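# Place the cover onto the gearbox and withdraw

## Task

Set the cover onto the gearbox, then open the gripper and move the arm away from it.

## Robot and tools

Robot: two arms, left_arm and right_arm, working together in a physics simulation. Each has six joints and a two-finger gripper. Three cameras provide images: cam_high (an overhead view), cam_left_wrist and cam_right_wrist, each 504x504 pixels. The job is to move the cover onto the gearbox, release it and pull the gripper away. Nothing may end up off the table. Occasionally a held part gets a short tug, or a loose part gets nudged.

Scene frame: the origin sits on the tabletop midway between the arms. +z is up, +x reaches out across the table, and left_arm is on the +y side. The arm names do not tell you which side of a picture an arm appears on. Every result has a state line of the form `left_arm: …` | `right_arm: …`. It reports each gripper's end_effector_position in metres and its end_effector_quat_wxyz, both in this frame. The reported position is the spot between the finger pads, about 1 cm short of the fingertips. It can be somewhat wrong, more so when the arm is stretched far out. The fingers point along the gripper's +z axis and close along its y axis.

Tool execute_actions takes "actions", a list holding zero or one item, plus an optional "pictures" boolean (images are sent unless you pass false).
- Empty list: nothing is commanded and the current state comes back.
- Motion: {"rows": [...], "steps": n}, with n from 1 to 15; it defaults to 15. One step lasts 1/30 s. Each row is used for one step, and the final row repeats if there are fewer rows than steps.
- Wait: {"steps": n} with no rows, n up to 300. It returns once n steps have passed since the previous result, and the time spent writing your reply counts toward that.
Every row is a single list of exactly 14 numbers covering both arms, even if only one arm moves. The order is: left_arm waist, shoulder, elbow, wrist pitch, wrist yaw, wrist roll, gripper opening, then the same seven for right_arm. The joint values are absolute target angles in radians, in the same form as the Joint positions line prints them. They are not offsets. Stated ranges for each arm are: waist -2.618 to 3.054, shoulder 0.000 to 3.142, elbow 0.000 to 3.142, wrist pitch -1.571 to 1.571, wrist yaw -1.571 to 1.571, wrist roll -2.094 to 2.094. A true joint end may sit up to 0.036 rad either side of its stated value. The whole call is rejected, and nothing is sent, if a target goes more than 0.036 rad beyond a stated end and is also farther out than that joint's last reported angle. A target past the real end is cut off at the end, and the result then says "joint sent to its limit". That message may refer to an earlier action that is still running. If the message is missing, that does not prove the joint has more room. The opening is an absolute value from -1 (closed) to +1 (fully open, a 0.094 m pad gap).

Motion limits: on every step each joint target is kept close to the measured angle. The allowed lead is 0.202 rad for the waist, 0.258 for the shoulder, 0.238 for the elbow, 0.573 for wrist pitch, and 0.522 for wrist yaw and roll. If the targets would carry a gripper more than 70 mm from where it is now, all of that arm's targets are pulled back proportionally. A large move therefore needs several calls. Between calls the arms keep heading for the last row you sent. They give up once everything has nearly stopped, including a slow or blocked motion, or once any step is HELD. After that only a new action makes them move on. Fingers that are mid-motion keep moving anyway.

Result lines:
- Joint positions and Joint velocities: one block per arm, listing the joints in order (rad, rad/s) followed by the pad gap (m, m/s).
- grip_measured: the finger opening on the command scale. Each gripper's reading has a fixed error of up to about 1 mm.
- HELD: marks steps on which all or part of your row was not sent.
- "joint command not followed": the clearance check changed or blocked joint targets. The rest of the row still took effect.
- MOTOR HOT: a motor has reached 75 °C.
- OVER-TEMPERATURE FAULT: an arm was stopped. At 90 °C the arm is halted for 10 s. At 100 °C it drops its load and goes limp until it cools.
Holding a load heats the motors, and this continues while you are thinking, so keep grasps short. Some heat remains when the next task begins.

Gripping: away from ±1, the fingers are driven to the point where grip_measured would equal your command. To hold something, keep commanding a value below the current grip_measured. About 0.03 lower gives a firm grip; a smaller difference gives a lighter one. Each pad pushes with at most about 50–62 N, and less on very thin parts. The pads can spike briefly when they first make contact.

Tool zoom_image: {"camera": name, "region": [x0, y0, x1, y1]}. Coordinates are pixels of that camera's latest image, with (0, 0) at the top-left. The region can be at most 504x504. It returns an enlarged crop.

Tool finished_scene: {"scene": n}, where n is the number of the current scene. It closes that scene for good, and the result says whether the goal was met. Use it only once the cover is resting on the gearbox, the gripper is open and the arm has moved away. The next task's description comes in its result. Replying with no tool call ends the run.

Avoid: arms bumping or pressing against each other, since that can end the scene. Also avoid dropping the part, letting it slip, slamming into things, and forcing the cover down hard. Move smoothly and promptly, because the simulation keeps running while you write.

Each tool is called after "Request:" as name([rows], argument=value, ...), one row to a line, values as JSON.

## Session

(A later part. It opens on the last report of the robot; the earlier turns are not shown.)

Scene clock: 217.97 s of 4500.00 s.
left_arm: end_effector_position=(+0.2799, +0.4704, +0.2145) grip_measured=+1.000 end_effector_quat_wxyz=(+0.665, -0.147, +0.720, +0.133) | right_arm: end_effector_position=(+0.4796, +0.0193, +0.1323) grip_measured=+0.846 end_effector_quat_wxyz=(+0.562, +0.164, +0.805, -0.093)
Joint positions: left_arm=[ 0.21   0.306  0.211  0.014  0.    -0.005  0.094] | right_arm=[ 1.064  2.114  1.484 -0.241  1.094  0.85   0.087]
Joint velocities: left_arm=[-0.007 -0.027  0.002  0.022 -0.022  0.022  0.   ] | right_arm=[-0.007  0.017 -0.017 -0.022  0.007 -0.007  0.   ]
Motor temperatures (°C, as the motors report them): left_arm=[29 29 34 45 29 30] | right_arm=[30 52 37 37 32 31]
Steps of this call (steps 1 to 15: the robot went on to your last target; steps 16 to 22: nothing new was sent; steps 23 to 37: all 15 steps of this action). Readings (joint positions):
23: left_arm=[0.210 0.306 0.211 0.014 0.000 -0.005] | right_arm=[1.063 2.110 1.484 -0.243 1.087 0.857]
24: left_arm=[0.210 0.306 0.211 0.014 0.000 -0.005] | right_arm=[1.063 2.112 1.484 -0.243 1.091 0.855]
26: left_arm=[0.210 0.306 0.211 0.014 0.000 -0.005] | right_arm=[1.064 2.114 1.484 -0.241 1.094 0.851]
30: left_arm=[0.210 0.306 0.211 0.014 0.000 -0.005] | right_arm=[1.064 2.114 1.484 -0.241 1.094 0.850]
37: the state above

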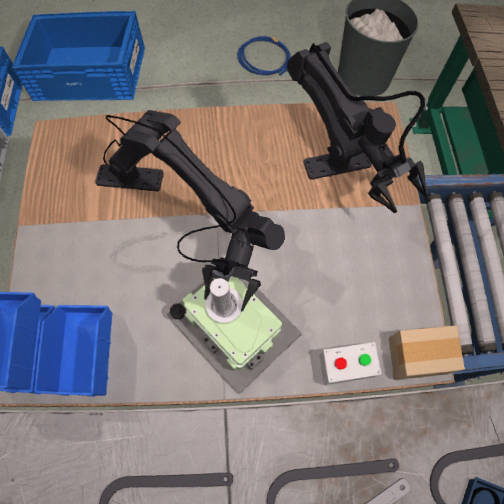

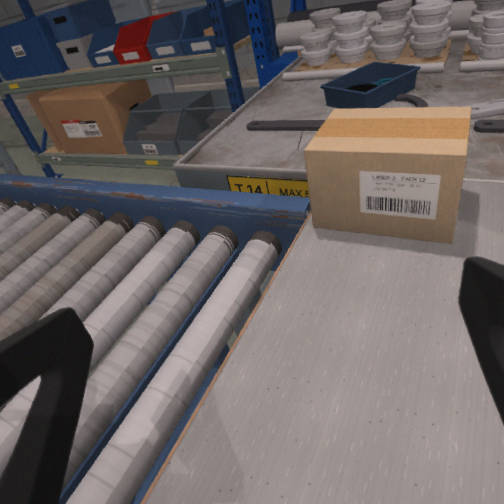

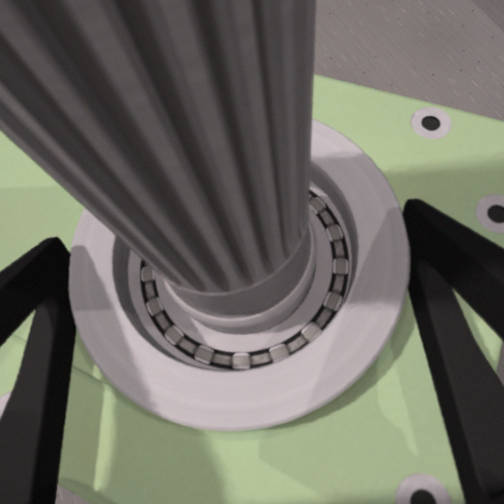

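Increase q5 to slide right.

Request:
execute_actions([
  {"rows":[[0.2,0.3,0.2,0,0,0,1,1.066,2.06,1.51,-0.17,1.235,0.87,0.8]],"steps":15},
])

Request:
zoom_image(camera="cam_high", region=[170,280,290,400])

Scene clock: 218.97 s of 4500.00 s.
left_arm: end_effector_position=(+0.2799, +0.4704, +0.2145) grip_measured=+1.000 end_effector_quat_wxyz=(+0.665, -0.147, +0.720, +0.133) | right_arm: end_effector_position=(+0.4796, +0.0183, +0.1332) grip_measured=+0.846 end_effector_quat_wxyz=(+0.564, +0.165, +0.804, -0.095)
Joint positions: left_arm=[ 0.21   0.306  0.211  0.014  0.    -0.005  0.094] | right_arm=[ 1.064  2.114  1.484 -0.241  1.102  0.85   0.087]
Joint velocities: left_arm=[-0.002 -0.002  0.007  0.066  0.037  0.022  0.   ] | right_arm=[-0.002 -0.002 -0.012 -0.037 -0.095 -0.095  0.001]
Motor temperatures (°C, as the motors report them): left_arm=[29 29 34 45 29 30] | right_arm=[30 52 37 37 32 31]
Steps of this call (steps 1 to 15: the robot went on to your last target; steps 16 to 30: all 15 steps of this action). Readings (joint positions):
16: left_arm=[0.210 0.306 0.211 0.014 0.000 -0.005] | right_arm=[1.064 2.114 1.484 -0.240 1.097 0.850]
17: left_arm=[0.210 0.306 0.211 0.014 0.000 -0.005] | right_arm=[1.064 2.114 1.484 -0.240 1.099 0.850]
19: left_arm=[0.210 0.306 0.211 0.014 0.000 -0.005] | right_arm=[1.064 2.114 1.484 -0.241 1.101 0.850]
23: left_arm=[0.210 0.306 0.211 0.014 0.000 -0.005] | right_arm=[1.064 2.114 1.484 -0.241 1.102 0.850]
30: the state above

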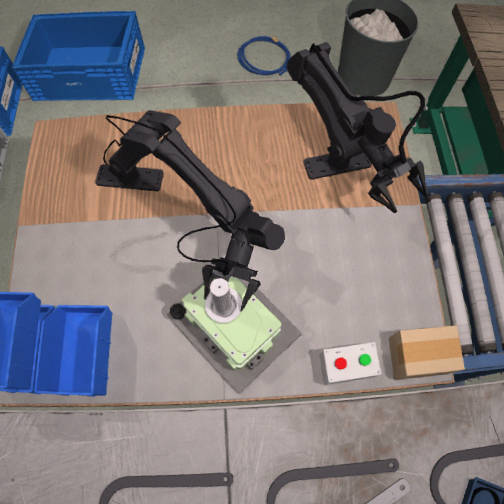

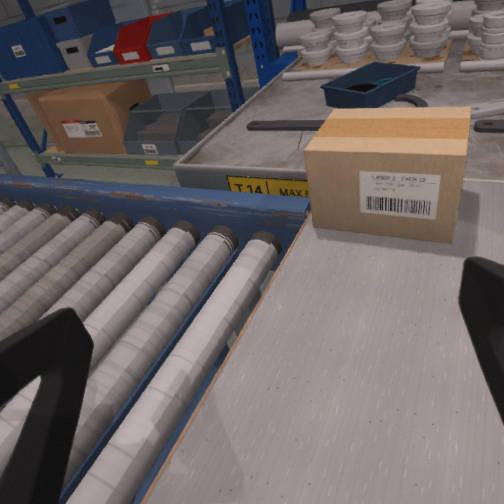

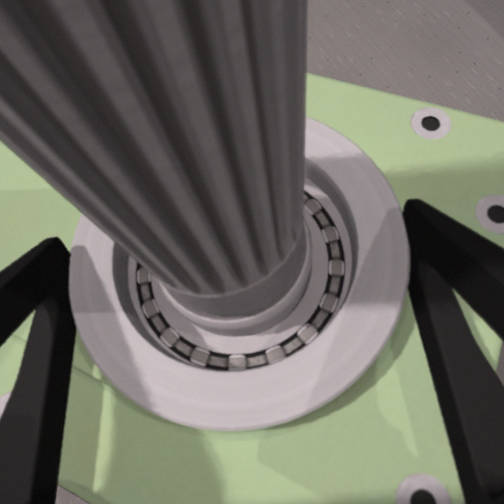

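Region (170, 280, 290, 400) of cam_high's 504x504 image, scaled by 4.200, with more detail than that image has.

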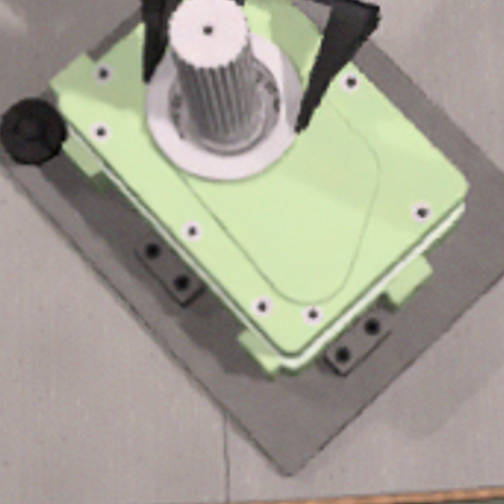

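Looks aligned. Lower.

Request:
execute_actions([
  {"rows":[[0.2,0.3,0.2,0,0,0,1,1.066,2.10,1.505,-0.17,1.19,0.87,0.8]],"steps":15},
])

Scene clock: 219.87 s of 4500.00 s.
left_arm: end_effector_position=(+0.2799, +0.4704, +0.2145) grip_measured=+1.000 end_effector_quat_wxyz=(+0.665, -0.147, +0.720, +0.133) | right_arm: end_effector_position=(+0.4796, +0.0180, +0.1315) grip_measured=+0.846 end_effector_quat_wxyz=(+0.566, +0.165, +0.802, -0.099)
Joint positions: left_arm=[ 0.21   0.306  0.211  0.014  0.    -0.005  0.094] | right_arm=[ 1.065  2.121  1.484 -0.237  1.111  0.851  0.087]
Joint velocities: left_arm=[-0.022  0.007 -0.012  0.037  0.007  0.007  0.   ] | right_arm=[-0.002 -0.017  0.002 -0.037 -0.095 -0.007 -0.   ]
Motor temperatures (°C, as the motors report them): left_arm=[29 29 34 45 29 30] | right_arm=[30 51 37 37 32 31]
Steps of this call (steps 1 to 12: the robot went on to your last target; steps 13 to 27: all 15 steps of this action). Readings (joint positions):
13: left_arm=[0.210 0.306 0.211 0.014 0.000 -0.005] | right_arm=[1.064 2.117 1.484 -0.241 1.101 0.850]
14: left_arm=[0.210 0.306 0.211 0.014 0.000 -0.005] | right_arm=[1.065 2.119 1.484 -0.240 1.106 0.849]
16: left_arm=[0.210 0.306 0.211 0.014 0.000 -0.005] | right_arm=[1.065 2.121 1.484 -0.238 1.110 0.851]
20: left_arm=[0.210 0.306 0.211 0.014 0.000 -0.005] | right_arm=[1.065 2.121 1.484 -0.237 1.111 0.851]
27: the state above

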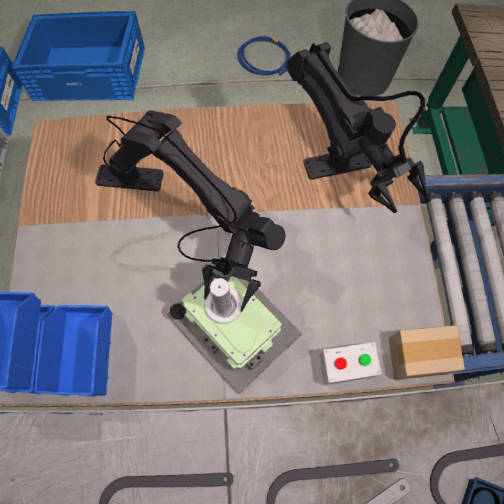

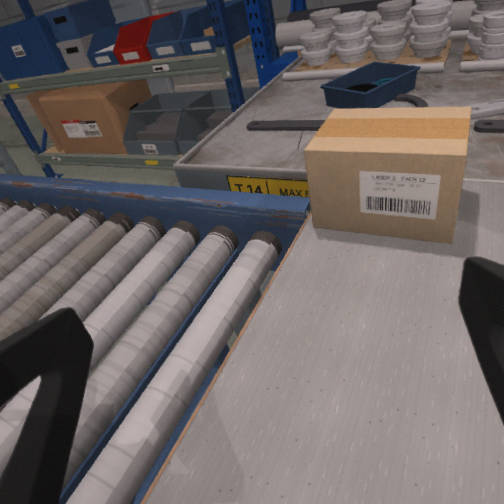

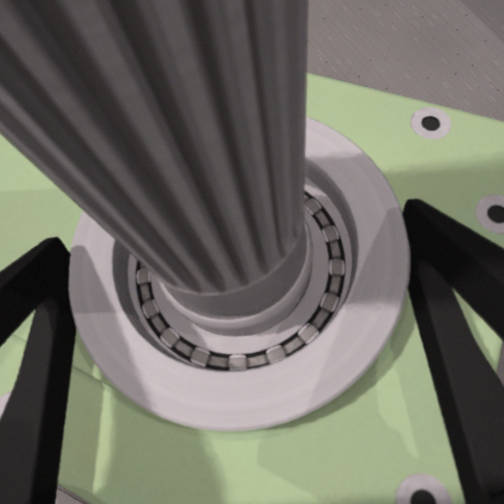

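Request:
execute_actions([
  {"rows":[[0.2,0.3,0.2,0,0,0,1,1.085,2.12,1.49,-0.24,1.11,0.85,0.8],[0.2,0.3,0.2,0,0,0,1,1.085,2.12,1.49,-0.24,1.11,0.85,0.8],[0.2,0.3,0.2,0,0,0,1,1.085,2.12,1.49,-0.24,1.11,0.85,0.8],[0.2,0.3,0.2,0,0,0,1,1.085,2.12,1.49,-0.24,1.11,0.85,0.8],[0.2,0.3,0.2,0,0,0,1,1.045,2.12,1.49,-0.24,1.11,0.85,0.8],[0.2,0.3,0.2,0,0,0,1,1.045,2.12,1.49,-0.24,1.11,0.85,0.8],[0.2,0.3,0.2,0,0,0,1,1.045,2.12,1.49,-0.24,1.11,0.85,0.8],[0.2,0.3,0.2,0,0,0,1,1.045,2.12,1.49,-0.24,1.11,0.85,0.8],[0.2,0.3,0.2,0,0,0,1,1.065,2.12,1.49,-0.24,1.11,0.85,0.8]],"steps":15},
])

Request:
zoom_image(camera="cam_high", region=[170,280,290,400])

Scene clock: 221.67 s of 4500.00 s.
left_arm: end_effector_position=(+0.2799, +0.4704, +0.2145) grip_measured=+1.000 end_effector_quat_wxyz=(+0.665, -0.147, +0.720, +0.133) | right_arm: end_effector_position=(+0.4794, +0.0181, +0.1301) grip_measured=+0.846 end_effector_quat_wxyz=(+0.564, +0.164, +0.804, -0.099)
Joint positions: left_arm=[ 0.21   0.306  0.211  0.014  0.    -0.005  0.094] | right_arm=[ 1.065  2.122  1.484 -0.241  1.107  0.851  0.087]
Joint velocities: left_arm=[-0.002 -0.022 -0.002 -0.081 -0.022 -0.095  0.   ] | right_arm=[-0.007  0.012  0.007 -0.007  0.007 -0.066  0.001]
Motor temperatures (°C, as the motors report them): left_arm=[29 29 34 46 29 30] | right_arm=[30 51 37 37 32 31]
Steps of this call (steps 1 to 15: the robot went on to your last target; steps 16 to 39: nothing new was sent; steps 40 to 54: all 15 steps of this action). Readings (joint positions):
40: left_arm=[0.210 0.306 0.211 0.014 0.000 -0.005] | right_arm=[1.066 2.122 1.484 -0.240 1.108 0.851]
41: left_arm=[0.210 0.306 0.211 0.014 0.000 -0.005] | right_arm=[1.066 2.122 1.484 -0.240 1.108 0.851]
43: left_arm=[0.210 0.306 0.211 0.014 0.000 -0.005] | right_arm=[1.066 2.122 1.484 -0.240 1.108 0.851]
47: left_arm=[0.210 0.306 0.211 0.014 0.000 -0.005] | right_arm=[1.065 2.122 1.484 -0.241 1.107 0.851]
54: the state above

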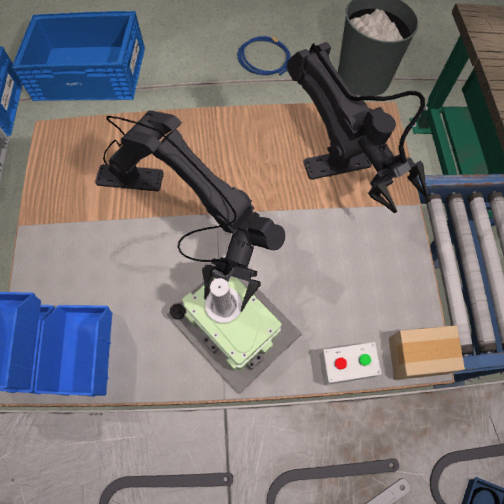

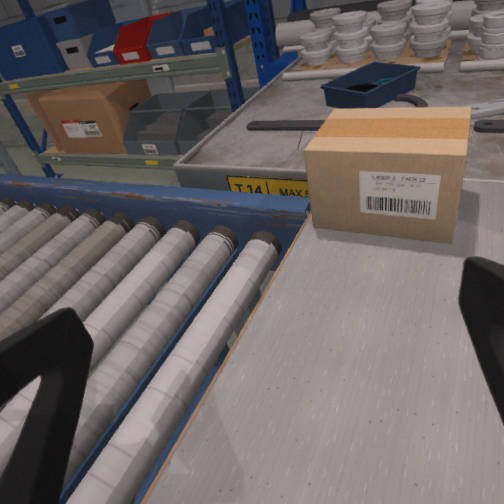

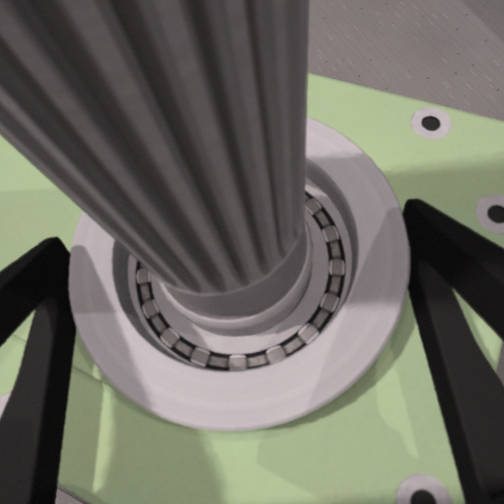

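Region (170, 280, 290, 400) of cam_high's 504x504 image, scaled by 4.200, with more detail than that image has.

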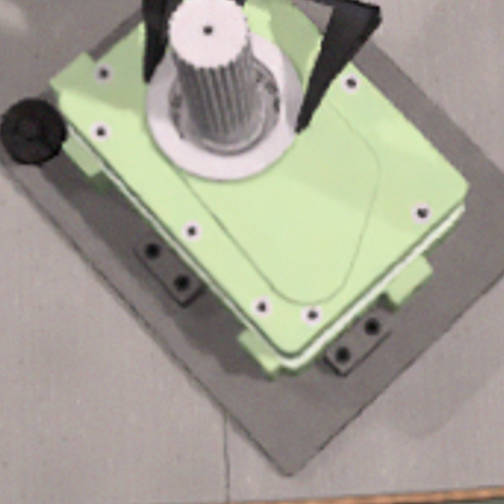

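Request:
execute_actions([
  {"rows":[[-0.1,1.93,0.82,1.14,0.9,0,1,1.065,2.12,1.49,-0.24,1.11,0.85,0.8]],"steps":15},
], pictures=false)

Request:
execute_actions([
  {"steps":60},
])

Scene clock: 223.40 s of 4500.00 s.
left_arm: end_effector_position=(+0.3592, +0.3021, +0.3932) grip_measured=+1.000 end_effector_quat_wxyz=(+0.796, +0.220, +0.549, -0.126) | right_arm: end_effector_position=(+0.4794, +0.0181, +0.1301) grip_measured=+0.846 end_effector_quat_wxyz=(+0.564, +0.164, +0.804, -0.099)
Joint positions: left_arm=[-0.067  0.928  0.624  0.683  0.625 -0.005  0.094] | right_arm=[ 1.065  2.122  1.484 -0.241  1.107  0.851  0.087]
Joint velocities: left_arm=[-0.232  1.853  1.487  2.147  1.297  0.007  0.   ] | right_arm=[-0.022  0.002  0.002  0.007 -0.066  0.007 -0.001]
Motor temperatures (°C, as the motors report them): left_arm=[29 29 35 46 29 30] | right_arm=[30 50 37 37 31 31]
Steps of this call (steps 1 to 15: the robot went on to your last target; steps 16 to 37: nothing new was sent; steps 38 to 52: all 15 steps of this action). Readings (joint positions):
38: left_arm=[0.201 0.320 0.217 0.029 0.019 -0.005] | right_arm=[1.065 2.122 1.484 -0.241 1.107 0.851]
39: left_arm=[0.175 0.355 0.231 0.059 0.057 -0.005] | right_arm=[1.065 2.122 1.484 -0.241 1.107 0.851]
41: left_arm=[0.121 0.430 0.273 0.131 0.134 -0.005] | right_arm=[1.065 2.122 1.484 -0.241 1.107 0.851]
45: left_arm=[0.020 0.583 0.371 0.296 0.297 -0.005] | right_arm=[1.065 2.122 1.484 -0.241 1.107 0.851]
52: the state above

Scene clock: 225.40 s of 4500.00 s.
left_arm: end_effector_position=(+0.5043, +0.2742, +0.1645) grip_measured=+1.000 end_effector_quat_wxyz=(+0.647, +0.269, +0.657, -0.276) | right_arm: end_effector_position=(+0.4794, +0.0181, +0.1301) grip_measured=+0.846 end_effector_quat_wxyz=(+0.564, +0.164, +0.804, -0.099)
Joint positions: left_arm=[-0.092  1.948  0.813  1.12   0.891 -0.003  0.094] | right_arm=[ 1.065  2.122  1.484 -0.241  1.107  0.851  0.087]
Joint velocities: left_arm=[ 0.007 -0.022 -0.012  0.037 -0.007 -0.022  0.   ] | right_arm=[ 0.012 -0.007  0.012 -0.037  0.037 -0.051 -0.   ]
Motor temperatures (°C, as the motors report them): left_arm=[29 30 35 46 29 30] | right_arm=[30 50 37 37 31 31]
Steps of this call (steps 1 to 45: the robot went on to your last target; steps 46 to 60: nothing new was sent). Readings (joint positions):
1: left_arm=[-0.074 1.003 0.681 0.765 0.676 -0.004] | right_arm=[1.065 2.122 1.484 -0.241 1.107 0.851]
2: left_arm=[-0.082 1.086 0.742 0.854 0.722 -0.004] | right_arm=[1.065 2.122 1.484 -0.241 1.107 0.851]
4: left_arm=[-0.091 1.243 0.819 0.999 0.782 -0.004] | right_arm=[1.065 2.122 1.484 -0.241 1.107 0.851]
8: left_arm=[-0.092 1.522 0.830 1.081 0.835 -0.003] | right_arm=[1.065 2.122 1.484 -0.241 1.107 0.851]
60: the state above
All arms were judged still, so your last target was given up. Only a new action makes them travel on or press farther. Fingers that are still opening or closing keep moving.

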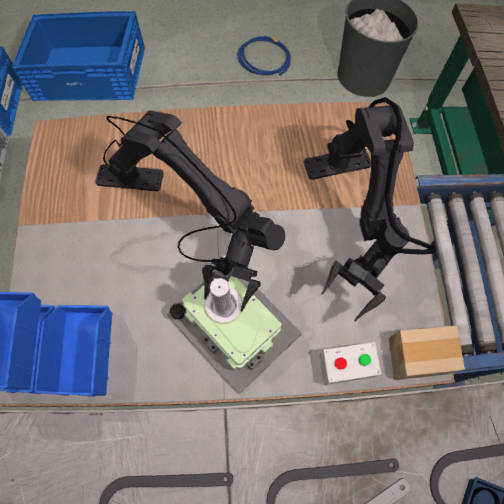

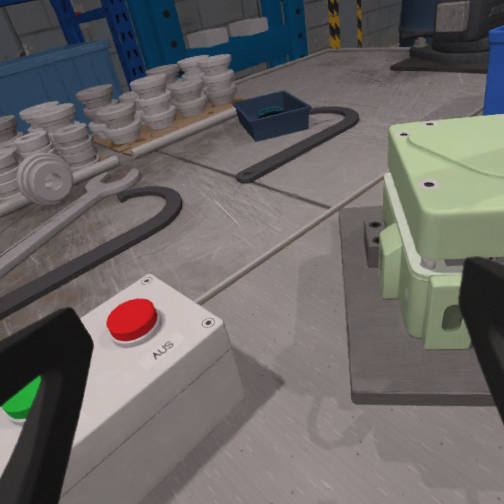

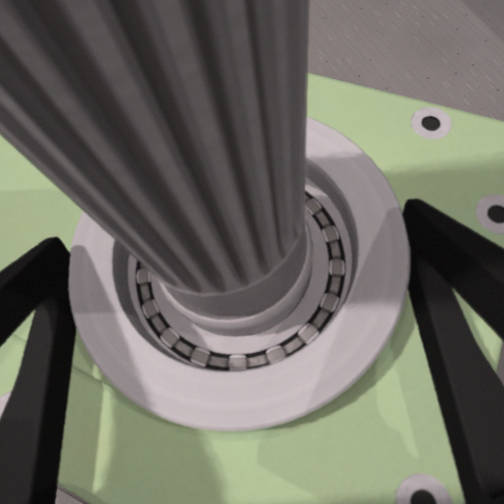

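Request:
execute_actions([
  {"rows":[[-0.1,2.05,0.78,1.3,1.35,0,1,1.065,2.12,1.49,-0.24,1.11,0.85,0.8]],"steps":15},
], pictures=false)

Request:
execute_actions([
  {"steps":15},
])

Scene clock: 226.33 s of 4500.00 s.
left_arm: end_effector_position=(+0.4380, +0.2323, +0.1370) grip_measured=+1.000 end_effector_quat_wxyz=(+0.579, +0.409, +0.576, -0.407) | right_arm: end_effector_position=(+0.4794, +0.0181, +0.1301) grip_measured=+0.846 end_effector_quat_wxyz=(+0.564, +0.164, +0.804, -0.099)
Joint positions: left_arm=[-0.094  2.058  0.791  1.276  1.326 -0.004  0.094] | right_arm=[ 1.065  2.122  1.484 -0.241  1.107  0.851  0.087]
Joint velocities: left_arm=[ 0.007  0.007 -0.002  0.051  0.154  0.007  0.   ] | right_arm=[ 0.012 -0.002  0.007 -0.022 -0.022  0.022  0.   ]
Motor temperatures (°C, as the motors report them): left_arm=[29 31 35 46 29 30] | right_arm=[30 49 37 37 31 31]
Steps of this call (steps 1 to 13: nothing new was sent; steps 14 to 28: all 15 steps of this action). Readings (joint positions):
14: left_arm=[-0.090 1.960 0.813 1.145 0.948 -0.004] | right_arm=[1.065 2.122 1.484 -0.241 1.107 0.851]
15: left_arm=[-0.090 1.979 0.813 1.188 1.027 -0.004] | right_arm=[1.065 2.122 1.484 -0.241 1.107 0.851]
17: left_arm=[-0.094 2.022 0.810 1.226 1.143 -0.004] | right_arm=[1.065 2.122 1.484 -0.241 1.107 0.851]
21: left_arm=[-0.094 2.058 0.792 1.245 1.264 -0.004] | right_arm=[1.065 2.122 1.484 -0.241 1.107 0.851]
28: the state above

Scene clock: 226.83 s of 4500.00 s.
left_arm: end_effector_position=(+0.4354, +0.2314, +0.1378) grip_measured=+1.000 end_effector_quat_wxyz=(+0.578, +0.415, +0.571, -0.410) | right_arm: end_effector_position=(+0.4794, +0.0181, +0.1301) grip_measured=+0.846 end_effector_quat_wxyz=(+0.564, +0.164, +0.804, -0.099)
Joint positions: left_arm=[-0.094  2.058  0.791  1.284  1.341 -0.004  0.094] | right_arm=[ 1.065  2.122  1.484 -0.241  1.107  0.851  0.087]
Joint velocities: left_arm=[-0.022  0.017  0.002  0.007 -0.007 -0.007  0.   ] | right_arm=[ 0.017 -0.002 -0.007 -0.022 -0.051 -0.007 -0.001]
Motor temperatures (°C, as the motors report them): left_arm=[29 31 34 46 29 30] | right_arm=[30 49 37 37 31 31]
Steps of this call (steps 1 to 15: the robot went on to your last target). Readings (joint positions):
1: left_arm=[-0.094 2.058 0.791 1.277 1.329 -0.004] | right_arm=[1.065 2.122 1.484 -0.241 1.107 0.851]
2: left_arm=[-0.094 2.058 0.791 1.279 1.332 -0.004] | right_arm=[1.065 2.122 1.484 -0.241 1.107 0.851]
4: left_arm=[-0.094 2.058 0.791 1.281 1.336 -0.004] | right_arm=[1.065 2.122 1.484 -0.241 1.107 0.851]
8: left_arm=[-0.094 2.058 0.791 1.283 1.339 -0.004] | right_arm=[1.065 2.122 1.484 -0.241 1.107 0.851]
15: the state above

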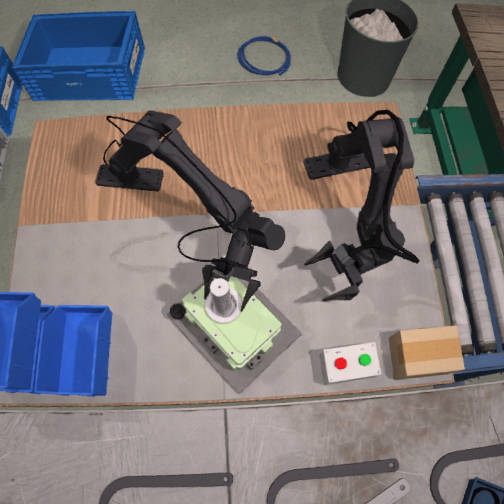

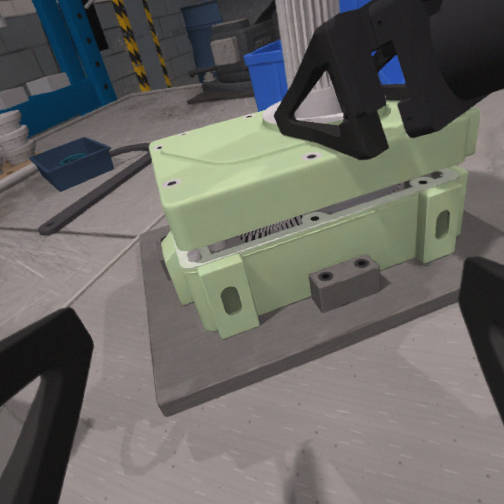

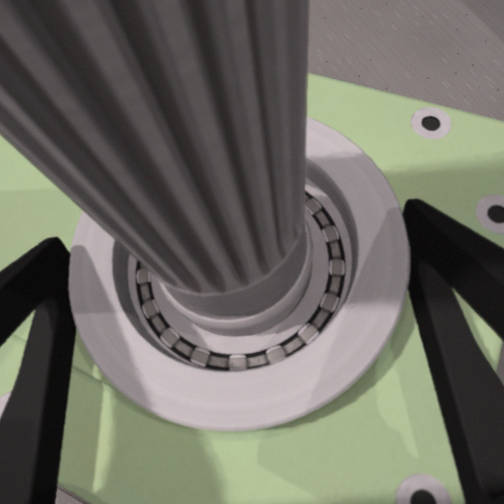

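Request:
zoom_image(camera="cam_left_wrist", region=[140,60,500,330])

Region (140, 60, 500, 330) of cam_left_wrist's 504x504 image, scaled by 1.400, with more detail than that image has; it fills the top 378 rows of this view, and the rest is white.

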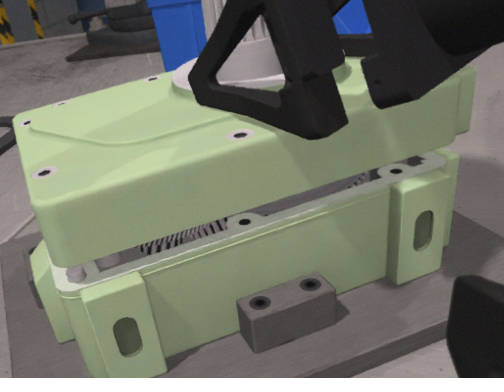

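Request:
execute_actions([
  {"rows":[[-0.1,2.05,0.78,1.3,1.35,0,1,1.065,2.11,1.51,-0.23,1.11,0.85,1]],"steps":15},
])

Scene clock: 228.47 s of 4500.00 s.
left_arm: end_effector_position=(+0.4354, +0.2314, +0.1378) grip_measured=+1.000 end_effector_quat_wxyz=(+0.578, +0.415, +0.571, -0.410) | right_arm: end_effector_position=(+0.4795, +0.0183, +0.1300) grip_measured=+1.000 end_effector_quat_wxyz=(+0.564, +0.163, +0.804, -0.098)
Joint positions: left_arm=[-0.094  2.058  0.791  1.284  1.342 -0.004  0.094] | right_arm=[ 1.065  2.122  1.484 -0.24   1.105  0.85   0.094]
Joint velocities: left_arm=[ 0.002  0.002 -0.002 -0.022 -0.022  0.037  0.   ] | right_arm=[-0.032 -0.012 -0.012 -0.037  0.051 -0.022  0.   ]
Motor temperatures (°C, as the motors report them): left_arm=[29 31 34 45 29 30] | right_arm=[30 49 37 37 31 31]
Steps of this call (steps 1 to 15: the robot went on to your last target; steps 16 to 34: nothing new was sent; steps 35 to 49: all 15 steps of this action). Readings (joint positions):
35: left_arm=[-0.094 2.058 0.791 1.284 1.342 -0.004] | right_arm=[1.065 2.122 1.484 -0.241 1.107 0.850]
36: left_arm=[-0.094 2.058 0.791 1.284 1.342 -0.004] | right_arm=[1.065 2.122 1.484 -0.240 1.105 0.850]
38: left_arm=[-0.094 2.058 0.791 1.284 1.342 -0.004] | right_arm=[1.065 2.122 1.484 -0.240 1.105 0.850]
42: left_arm=[-0.094 2.058 0.791 1.284 1.342 -0.004] | right_arm=[1.065 2.122 1.484 -0.240 1.105 0.850]
49: the state above

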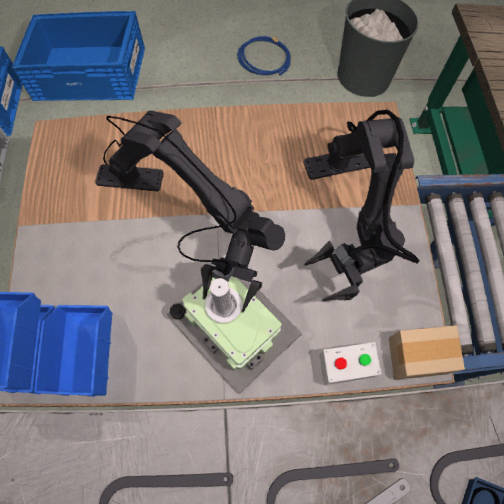

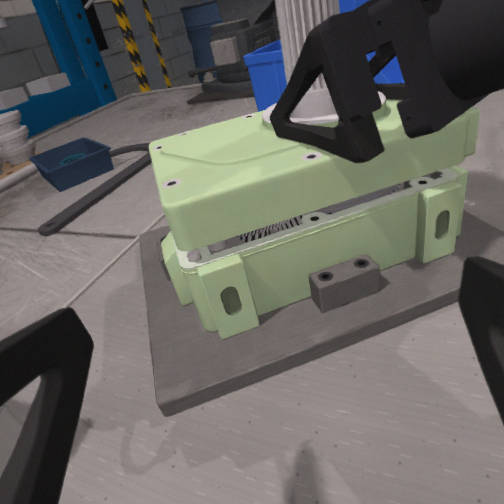

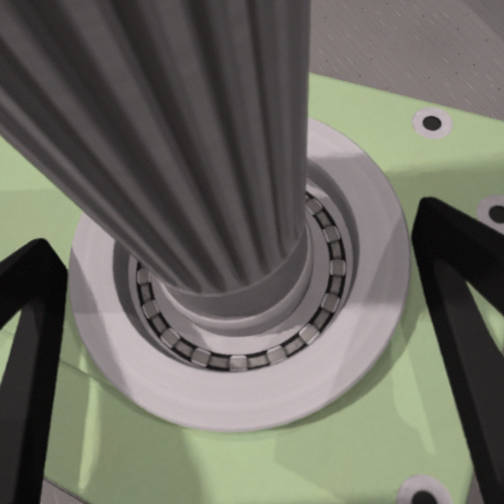

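Request:
zoom_image(camera="cam_right_wrist", region=[100,150,370,400])

Request:
zoom_image(camera="cam_left_wrist", region=[150,190,270,290])

Region (100, 150, 370, 400) of cam_right_wrist's 504x504 image, scaled by 1.867, with more detail than that image has; it fills the top 467 rows of this view, and the rest is white.

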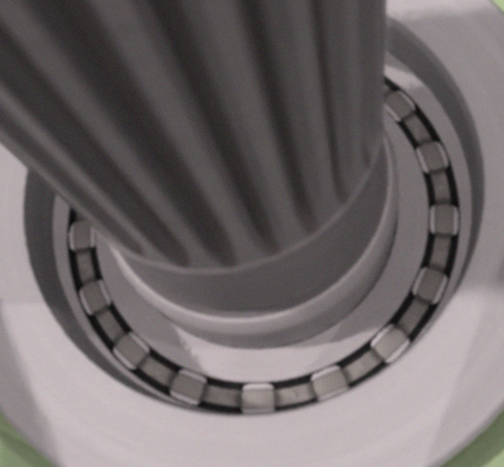

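Region (150, 190, 270, 290) of cam_left_wrist's 504x504 image, scaled by 4.200, with more detail than that image has.

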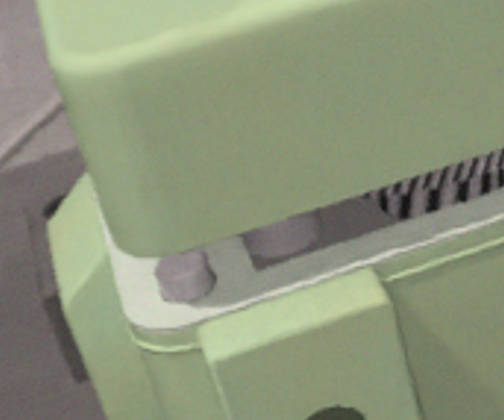

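Request:
execute_actions([
  {"rows":[[-0.1,2.05,0.78,1.3,1.35,0,1,1.065,2.12,1.49,-0.24,1.105,0.85,0.8],[-0.1,2.05,0.78,1.3,1.35,0,1,1.065,2.12,1.49,-0.24,1.105,0.85,0.8],[-0.1,2.05,0.78,1.3,1.35,0,1,1.065,2.12,1.49,-0.24,1.105,0.85,0.8],[-0.1,2.05,0.78,1.3,1.35,0,1,1.065,2.12,1.49,-0.24,1.105,0.85,0.8],[-0.1,2.05,0.78,1.3,1.35,0,1,1.065,2.12,1.49,-0.24,1.105,0.85,0.8],[-0.1,2.05,0.78,1.3,1.35,0,1,1.065,2.12,1.49,-0.24,1.105,0.85,0.8],[-0.1,2.05,0.78,1.3,1.35,0,1,1.065,2.15,1.48,-0.29,1.05,0.85,0.8],[-0.1,2.05,0.78,1.3,1.35,0,1,1.065,2.19,1.46,-0.33,1.0,0.85,0.8]],"steps":15},
])

Scene clock: 231.17 s of 4500.00 s.
left_arm: end_effector_position=(+0.4354, +0.2314, +0.1378) grip_measured=+1.000 end_effector_quat_wxyz=(+0.578, +0.415, +0.571, -0.410) | right_arm: end_effector_position=(+0.4791, +0.0181, +0.1271) grip_measured=+0.841 end_effector_quat_wxyz=(+0.561, +0.163, +0.805, -0.100)
Joint positions: left_arm=[-0.094  2.058  0.791  1.284  1.342 -0.004  0.094] | right_arm=[ 1.065  2.127  1.484 -0.245  1.103  0.856  0.086]
Joint velocities: left_arm=[-0.007 -0.002  0.007 -0.081 -0.007 -0.066  0.   ] | right_arm=[-0.017 -0.002  0.012  0.007  0.081 -0.022 -0.   ]
Motor temperatures (°C, as the motors report them): left_arm=[29 32 34 45 29 30] | right_arm=[30 48 37 36 31 31]
Steps of this call (steps 1 to 15: the robot went on to your last target; steps 16 to 66: nothing new was sent; steps 67 to 81: all 15 steps of this action). Readings (joint positions):
67: left_arm=[-0.094 2.058 0.791 1.284 1.342 -0.004] | right_arm=[1.065 2.122 1.484 -0.240 1.105 0.850]
68: left_arm=[-0.094 2.058 0.791 1.284 1.342 -0.004] | right_arm=[1.065 2.122 1.484 -0.240 1.105 0.851]
70: left_arm=[-0.094 2.058 0.791 1.284 1.342 -0.004] | right_arm=[1.065 2.122 1.484 -0.240 1.105 0.852]
74: left_arm=[-0.094 2.058 0.791 1.284 1.342 -0.004] | right_arm=[1.065 2.126 1.484 -0.245 1.102 0.854]
81: the state above

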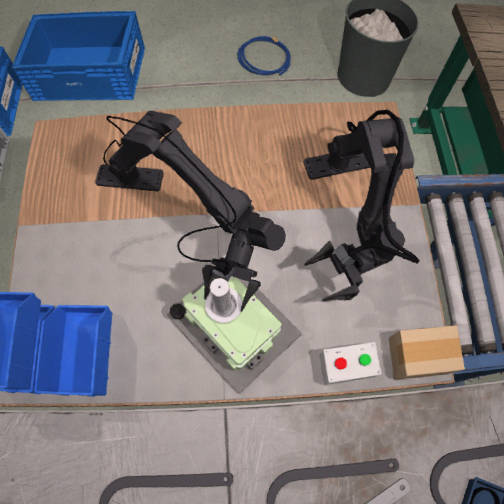

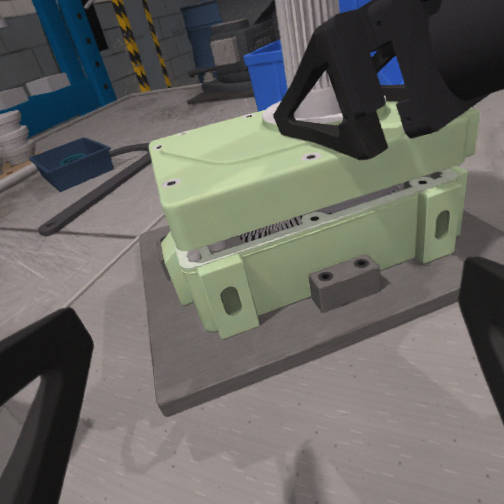

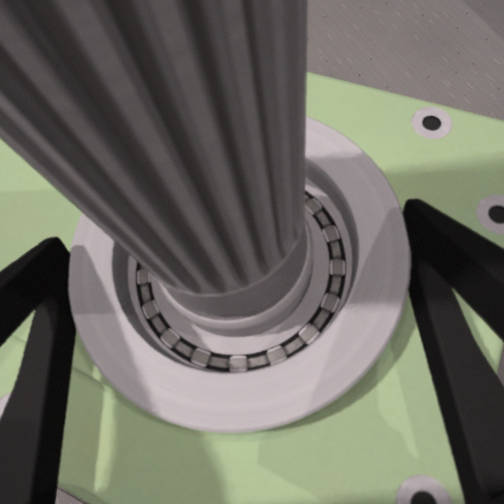

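Request:
execute_actions([
  {"rows":[[-0.1,2.32,0.79,1.55,1.35,0,1,1.065,2.11,1.49,-0.22,1.13,0.86,0.8]],"steps":15},
], pictures=false)

Request:
execute_actions([
  {"steps":15},
])

Scene clock: 232.60 s of 4500.00 s.
left_arm: end_effector_position=(+0.4307, +0.2308, +0.0632) grip_measured=+1.000 end_effector_quat_wxyz=(+0.568, +0.407, +0.580, -0.419) | right_arm: end_effector_position=(+0.4797, +0.0179, +0.1300) grip_measured=+0.841 end_effector_quat_wxyz=(+0.565, +0.167, +0.802, -0.098)
Joint positions: left_arm=[-0.094  2.338  0.794  1.523  1.344 -0.003  0.094] | right_arm=[ 1.065  2.124  1.484 -0.238  1.11   0.856  0.086]
Joint velocities: left_arm=[-0.012 -0.007  0.007  0.168  0.051  0.051  0.   ] | right_arm=[ 0.012  0.022  0.012 -0.081 -0.007  0.007  0.   ]
Motor temperatures (°C, as the motors report them): left_arm=[29 33 34 45 29 30] | right_arm=[30 48 36 36 31 31]
Steps of this call (steps 1 to 15: the robot went on to your last target; steps 16 to 28: nothing new was sent; steps 29 to 43: all 15 steps of this action). Readings (joint positions):
29: left_arm=[-0.094 2.086 0.793 1.334 1.344 -0.004] | right_arm=[1.065 2.124 1.484 -0.240 1.108 0.856]
30: left_arm=[-0.094 2.137 0.800 1.405 1.344 -0.003] | right_arm=[1.065 2.124 1.484 -0.238 1.110 0.856]
32: left_arm=[-0.094 2.255 0.801 1.457 1.343 -0.003] | right_arm=[1.065 2.124 1.484 -0.238 1.110 0.856]
36: left_arm=[-0.094 2.357 0.795 1.463 1.344 -0.003] | right_arm=[1.065 2.124 1.484 -0.238 1.110 0.856]
43: the state above

Scene clock: 233.10 s of 4500.00 s.
left_arm: end_effector_position=(+0.4307, +0.2308, +0.0644) grip_measured=+1.000 end_effector_quat_wxyz=(+0.571, +0.410, +0.577, -0.416) | right_arm: end_effector_position=(+0.4797, +0.0179, +0.1300) grip_measured=+0.841 end_effector_quat_wxyz=(+0.565, +0.167, +0.802, -0.098)
Joint positions: left_arm=[-0.094  2.338  0.794  1.534  1.344 -0.003  0.094] | right_arm=[ 1.065  2.124  1.484 -0.238  1.11   0.856  0.086]
Joint velocities: left_arm=[-0.007 -0.012  0.002  0.051 -0.022  0.051  0.   ] | right_arm=[ 0.007 -0.002 -0.017  0.066 -0.037 -0.066 -0.001]
Motor temperatures (°C, as the motors report them): left_arm=[29 33 34 45 29 30] | right_arm=[30 48 36 36 31 31]
Steps of this call (steps 1 to 15: the robot went on to your last target). Readings (joint positions):
1: left_arm=[-0.094 2.338 0.794 1.526 1.344 -0.003] | right_arm=[1.065 2.124 1.484 -0.238 1.110 0.856]
2: left_arm=[-0.094 2.338 0.794 1.527 1.344 -0.003] | right_arm=[1.065 2.124 1.484 -0.238 1.110 0.856]
4: left_arm=[-0.094 2.338 0.794 1.530 1.344 -0.003] | right_arm=[1.065 2.124 1.484 -0.238 1.110 0.856]
8: left_arm=[-0.094 2.338 0.794 1.533 1.344 -0.003] | right_arm=[1.065 2.124 1.484 -0.238 1.110 0.856]
15: the state above

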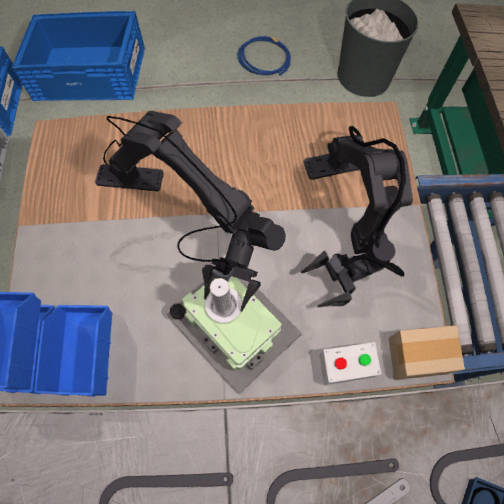

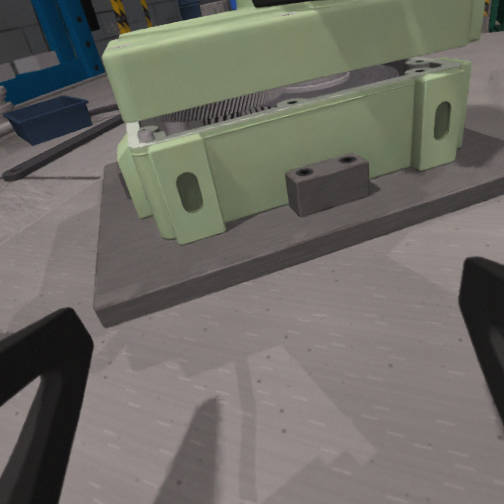

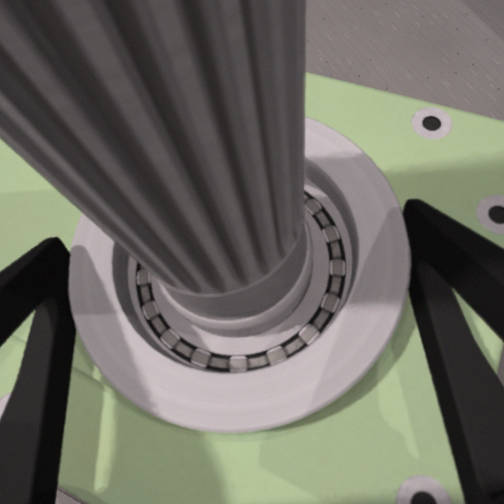

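Request:
zoom_image(camera="cam_left_wrist", region=[90,0,504,200])

Region (90, 0, 504, 200) of cam_left_wrist's 504x504 image, scaled by 1.217, with more detail than that image has; it fills the top 243 rows of this view, and the rest is white.

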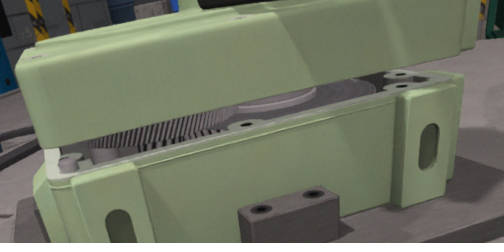

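Request:
execute_actions([
  {"rows":[[-0.1,2.32,0.79,1.55,1.35,0,1,1.04,2.085,1.51,-0.14,1.2,0.89,0.8]],"steps":15},
])

Scene clock: 234.80 s of 4500.00 s.
left_arm: end_effector_position=(+0.4307, +0.2308, +0.0644) grip_measured=+1.000 end_effector_quat_wxyz=(+0.571, +0.410, +0.577, -0.416) | right_arm: end_effector_position=(+0.4829, +0.0172, +0.1302) grip_measured=+0.841 end_effector_quat_wxyz=(+0.566, +0.179, +0.800, -0.087)
Joint positions: left_arm=[-0.094  2.338  0.794  1.534  1.344 -0.003  0.094] | right_arm=[ 1.057  2.124  1.484 -0.223  1.1    0.874  0.086]
Joint velocities: left_arm=[-0.002 -0.002 -0.007 -0.022  0.007  0.037  0.   ] | right_arm=[ 0.002 -0.012 -0.012 -0.066  0.081  0.037 -0.001]
Motor temperatures (°C, as the motors report them): left_arm=[29 34 34 45 29 30] | right_arm=[30 48 36 36 31 31]
Steps of this call (steps 1 to 15: the robot went on to your last target; steps 16 to 36: nothing new was sent; steps 37 to 51: all 15 steps of this action). Readings (joint positions):
37: left_arm=[-0.094 2.338 0.794 1.534 1.344 -0.003] | right_arm=[1.065 2.124 1.484 -0.233 1.114 0.857]
38: left_arm=[-0.094 2.338 0.794 1.534 1.344 -0.003] | right_arm=[1.064 2.124 1.484 -0.229 1.116 0.859]
40: left_arm=[-0.094 2.338 0.794 1.534 1.344 -0.003] | right_arm=[1.062 2.124 1.484 -0.226 1.114 0.862]
44: left_arm=[-0.094 2.338 0.794 1.534 1.344 -0.003] | right_arm=[1.057 2.124 1.484 -0.222 1.101 0.871]
51: the state above

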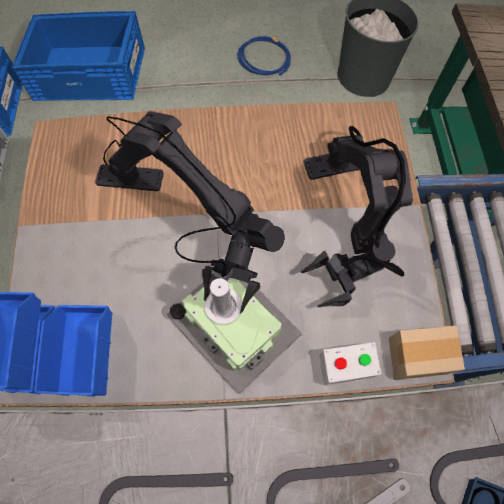

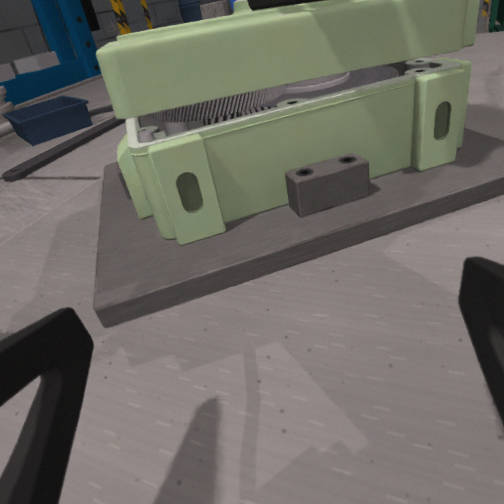

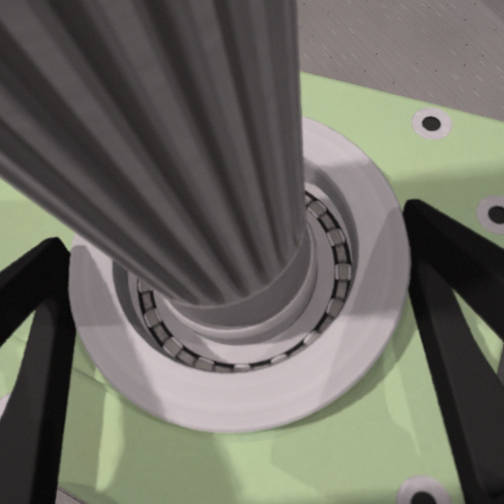

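Request:
execute_actions([
  {"rows":[[-0.1,2.32,0.79,1.55,1.35,0,1,1.057,2.11,1.495,-0.15,1.17,0.885,0.8]],"steps":15},
])

Request:
zoom_image(camera="cam_high", region=[170,280,290,400])

Scene clock: 235.90 s of 4500.00 s.
left_arm: end_effector_position=(+0.4307, +0.2308, +0.0644) grip_measured=+1.000 end_effector_quat_wxyz=(+0.571, +0.410, +0.577, -0.416) | right_arm: end_effector_position=(+0.4827, +0.0173, +0.1291) grip_measured=+0.841 end_effector_quat_wxyz=(+0.565, +0.179, +0.801, -0.087)
Joint positions: left_arm=[-0.094  2.338  0.794  1.534  1.344 -0.003  0.094] | right_arm=[ 1.058  2.126  1.484 -0.224  1.1    0.875  0.086]
Joint velocities: left_arm=[ 0.007 -0.007  0.002 -0.081  0.066 -0.022  0.   ] | right_arm=[ 0.002 -0.012  0.007 -0.081 -0.125  0.022 -0.   ]
Motor temperatures (°C, as the motors report them): left_arm=[29 34 33 45 29 30] | right_arm=[30 48 36 36 31 31]
Steps of this call (steps 1 to 15: the robot went on to your last target; steps 16 to 18: nothing new was sent; steps 19 to 33: all 15 steps of this action). Readings (joint positions):
19: left_arm=[-0.094 2.338 0.794 1.534 1.344 -0.003] | right_arm=[1.057 2.125 1.484 -0.224 1.099 0.874]
20: left_arm=[-0.094 2.338 0.794 1.534 1.344 -0.003] | right_arm=[1.058 2.126 1.484 -0.224 1.100 0.875]
22: left_arm=[-0.094 2.338 0.794 1.534 1.344 -0.003] | right_arm=[1.058 2.126 1.484 -0.224 1.100 0.875]
26: left_arm=[-0.094 2.338 0.794 1.534 1.344 -0.003] | right_arm=[1.058 2.126 1.484 -0.224 1.100 0.875]
33: the state above

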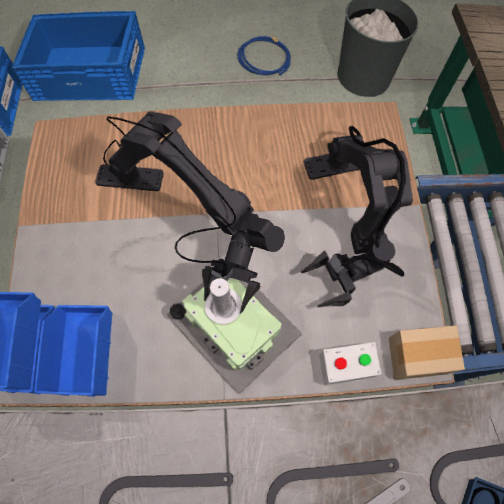

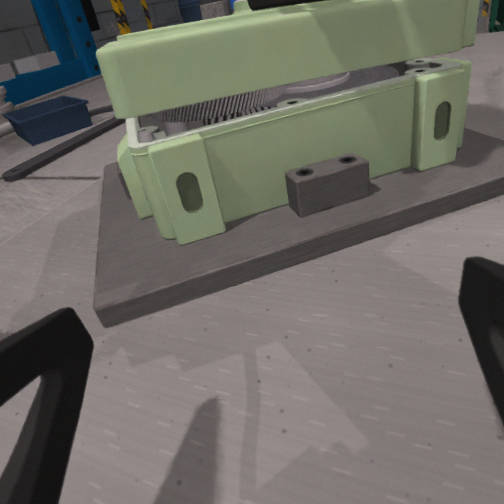

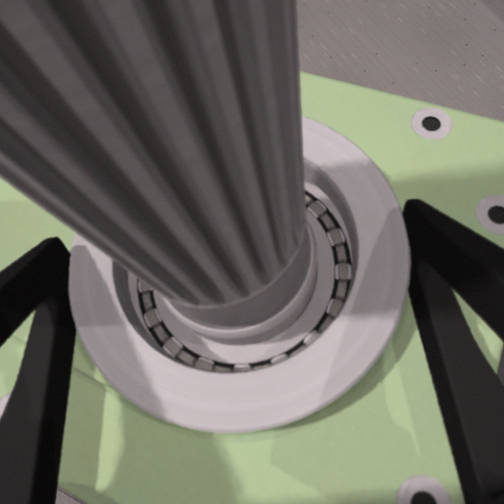

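Region (170, 280, 290, 400) of cam_high's 504x504 image, scaled by 4.200, with more detail than that image has.

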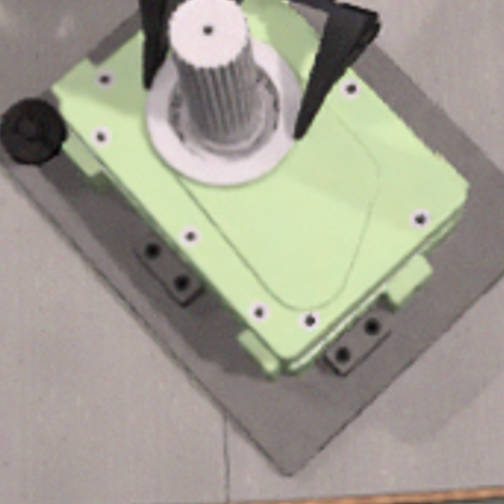

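Request:
execute_actions([
  {"rows":[[-0.1,2.32,0.79,1.55,1.35,0,1,1.082,2.09,1.495,-0.15,1.16,0.87,0.8]],"steps":15},
])

Scene clock: 236.87 s of 4500.00 s.
left_arm: end_effector_position=(+0.4307, +0.2308, +0.0644) grip_measured=+1.000 end_effector_quat_wxyz=(+0.571, +0.410, +0.577, -0.416) | right_arm: end_effector_position=(+0.4822, +0.0181, +0.1292) grip_measured=+0.841 end_effector_quat_wxyz=(+0.566, +0.178, +0.801, -0.087)
Joint positions: left_arm=[-0.094  2.338  0.794  1.534  1.344 -0.003  0.094] | right_arm=[ 1.06   2.126  1.484 -0.224  1.101  0.875  0.086]
Joint velocities: left_arm=[ 0.007 -0.017 -0.007 -0.066 -0.066 -0.066  0.   ] | right_arm=[-0.002 -0.017 -0.012  0.007 -0.037 -0.007 -0.   ]
Motor temperatures (°C, as the motors report them): left_arm=[29 34 33 45 29 30] | right_arm=[30 48 36 36 31 31]
Steps of this call (steps 1 to 14: the robot went on to your last target; steps 15 to 29: all 15 steps of this action). Readings (joint positions):
15: left_arm=[-0.094 2.338 0.794 1.534 1.344 -0.003] | right_arm=[1.060 2.126 1.484 -0.224 1.100 0.875]
16: left_arm=[-0.094 2.338 0.794 1.534 1.344 -0.003] | right_arm=[1.060 2.126 1.484 -0.224 1.101 0.875]
18: left_arm=[-0.094 2.338 0.794 1.534 1.344 -0.003] | right_arm=[1.060 2.126 1.484 -0.224 1.101 0.875]
22: left_arm=[-0.094 2.338 0.794 1.534 1.344 -0.003] | right_arm=[1.060 2.126 1.484 -0.224 1.101 0.875]
29: the state above

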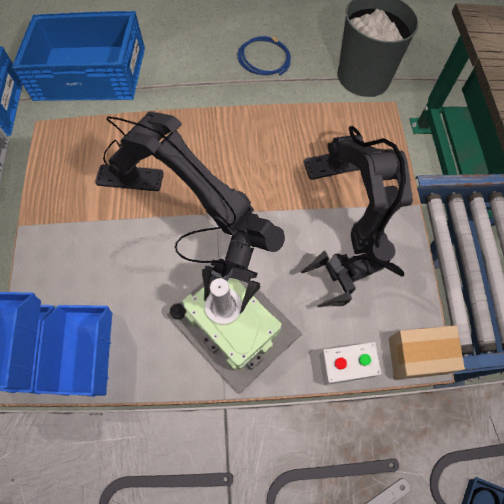

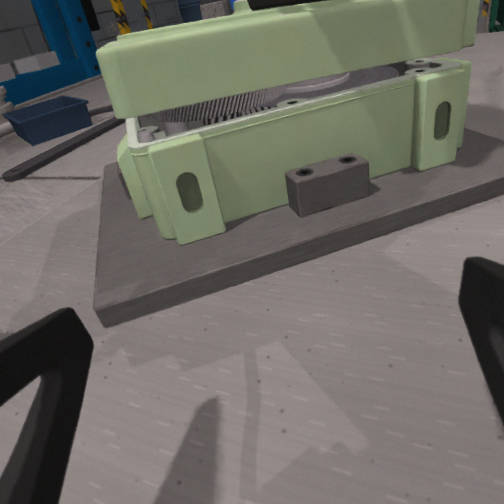

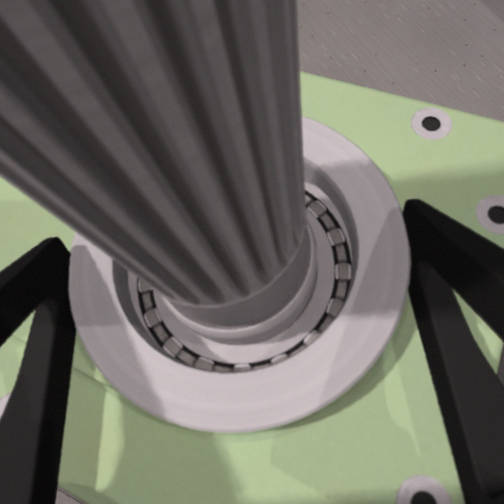

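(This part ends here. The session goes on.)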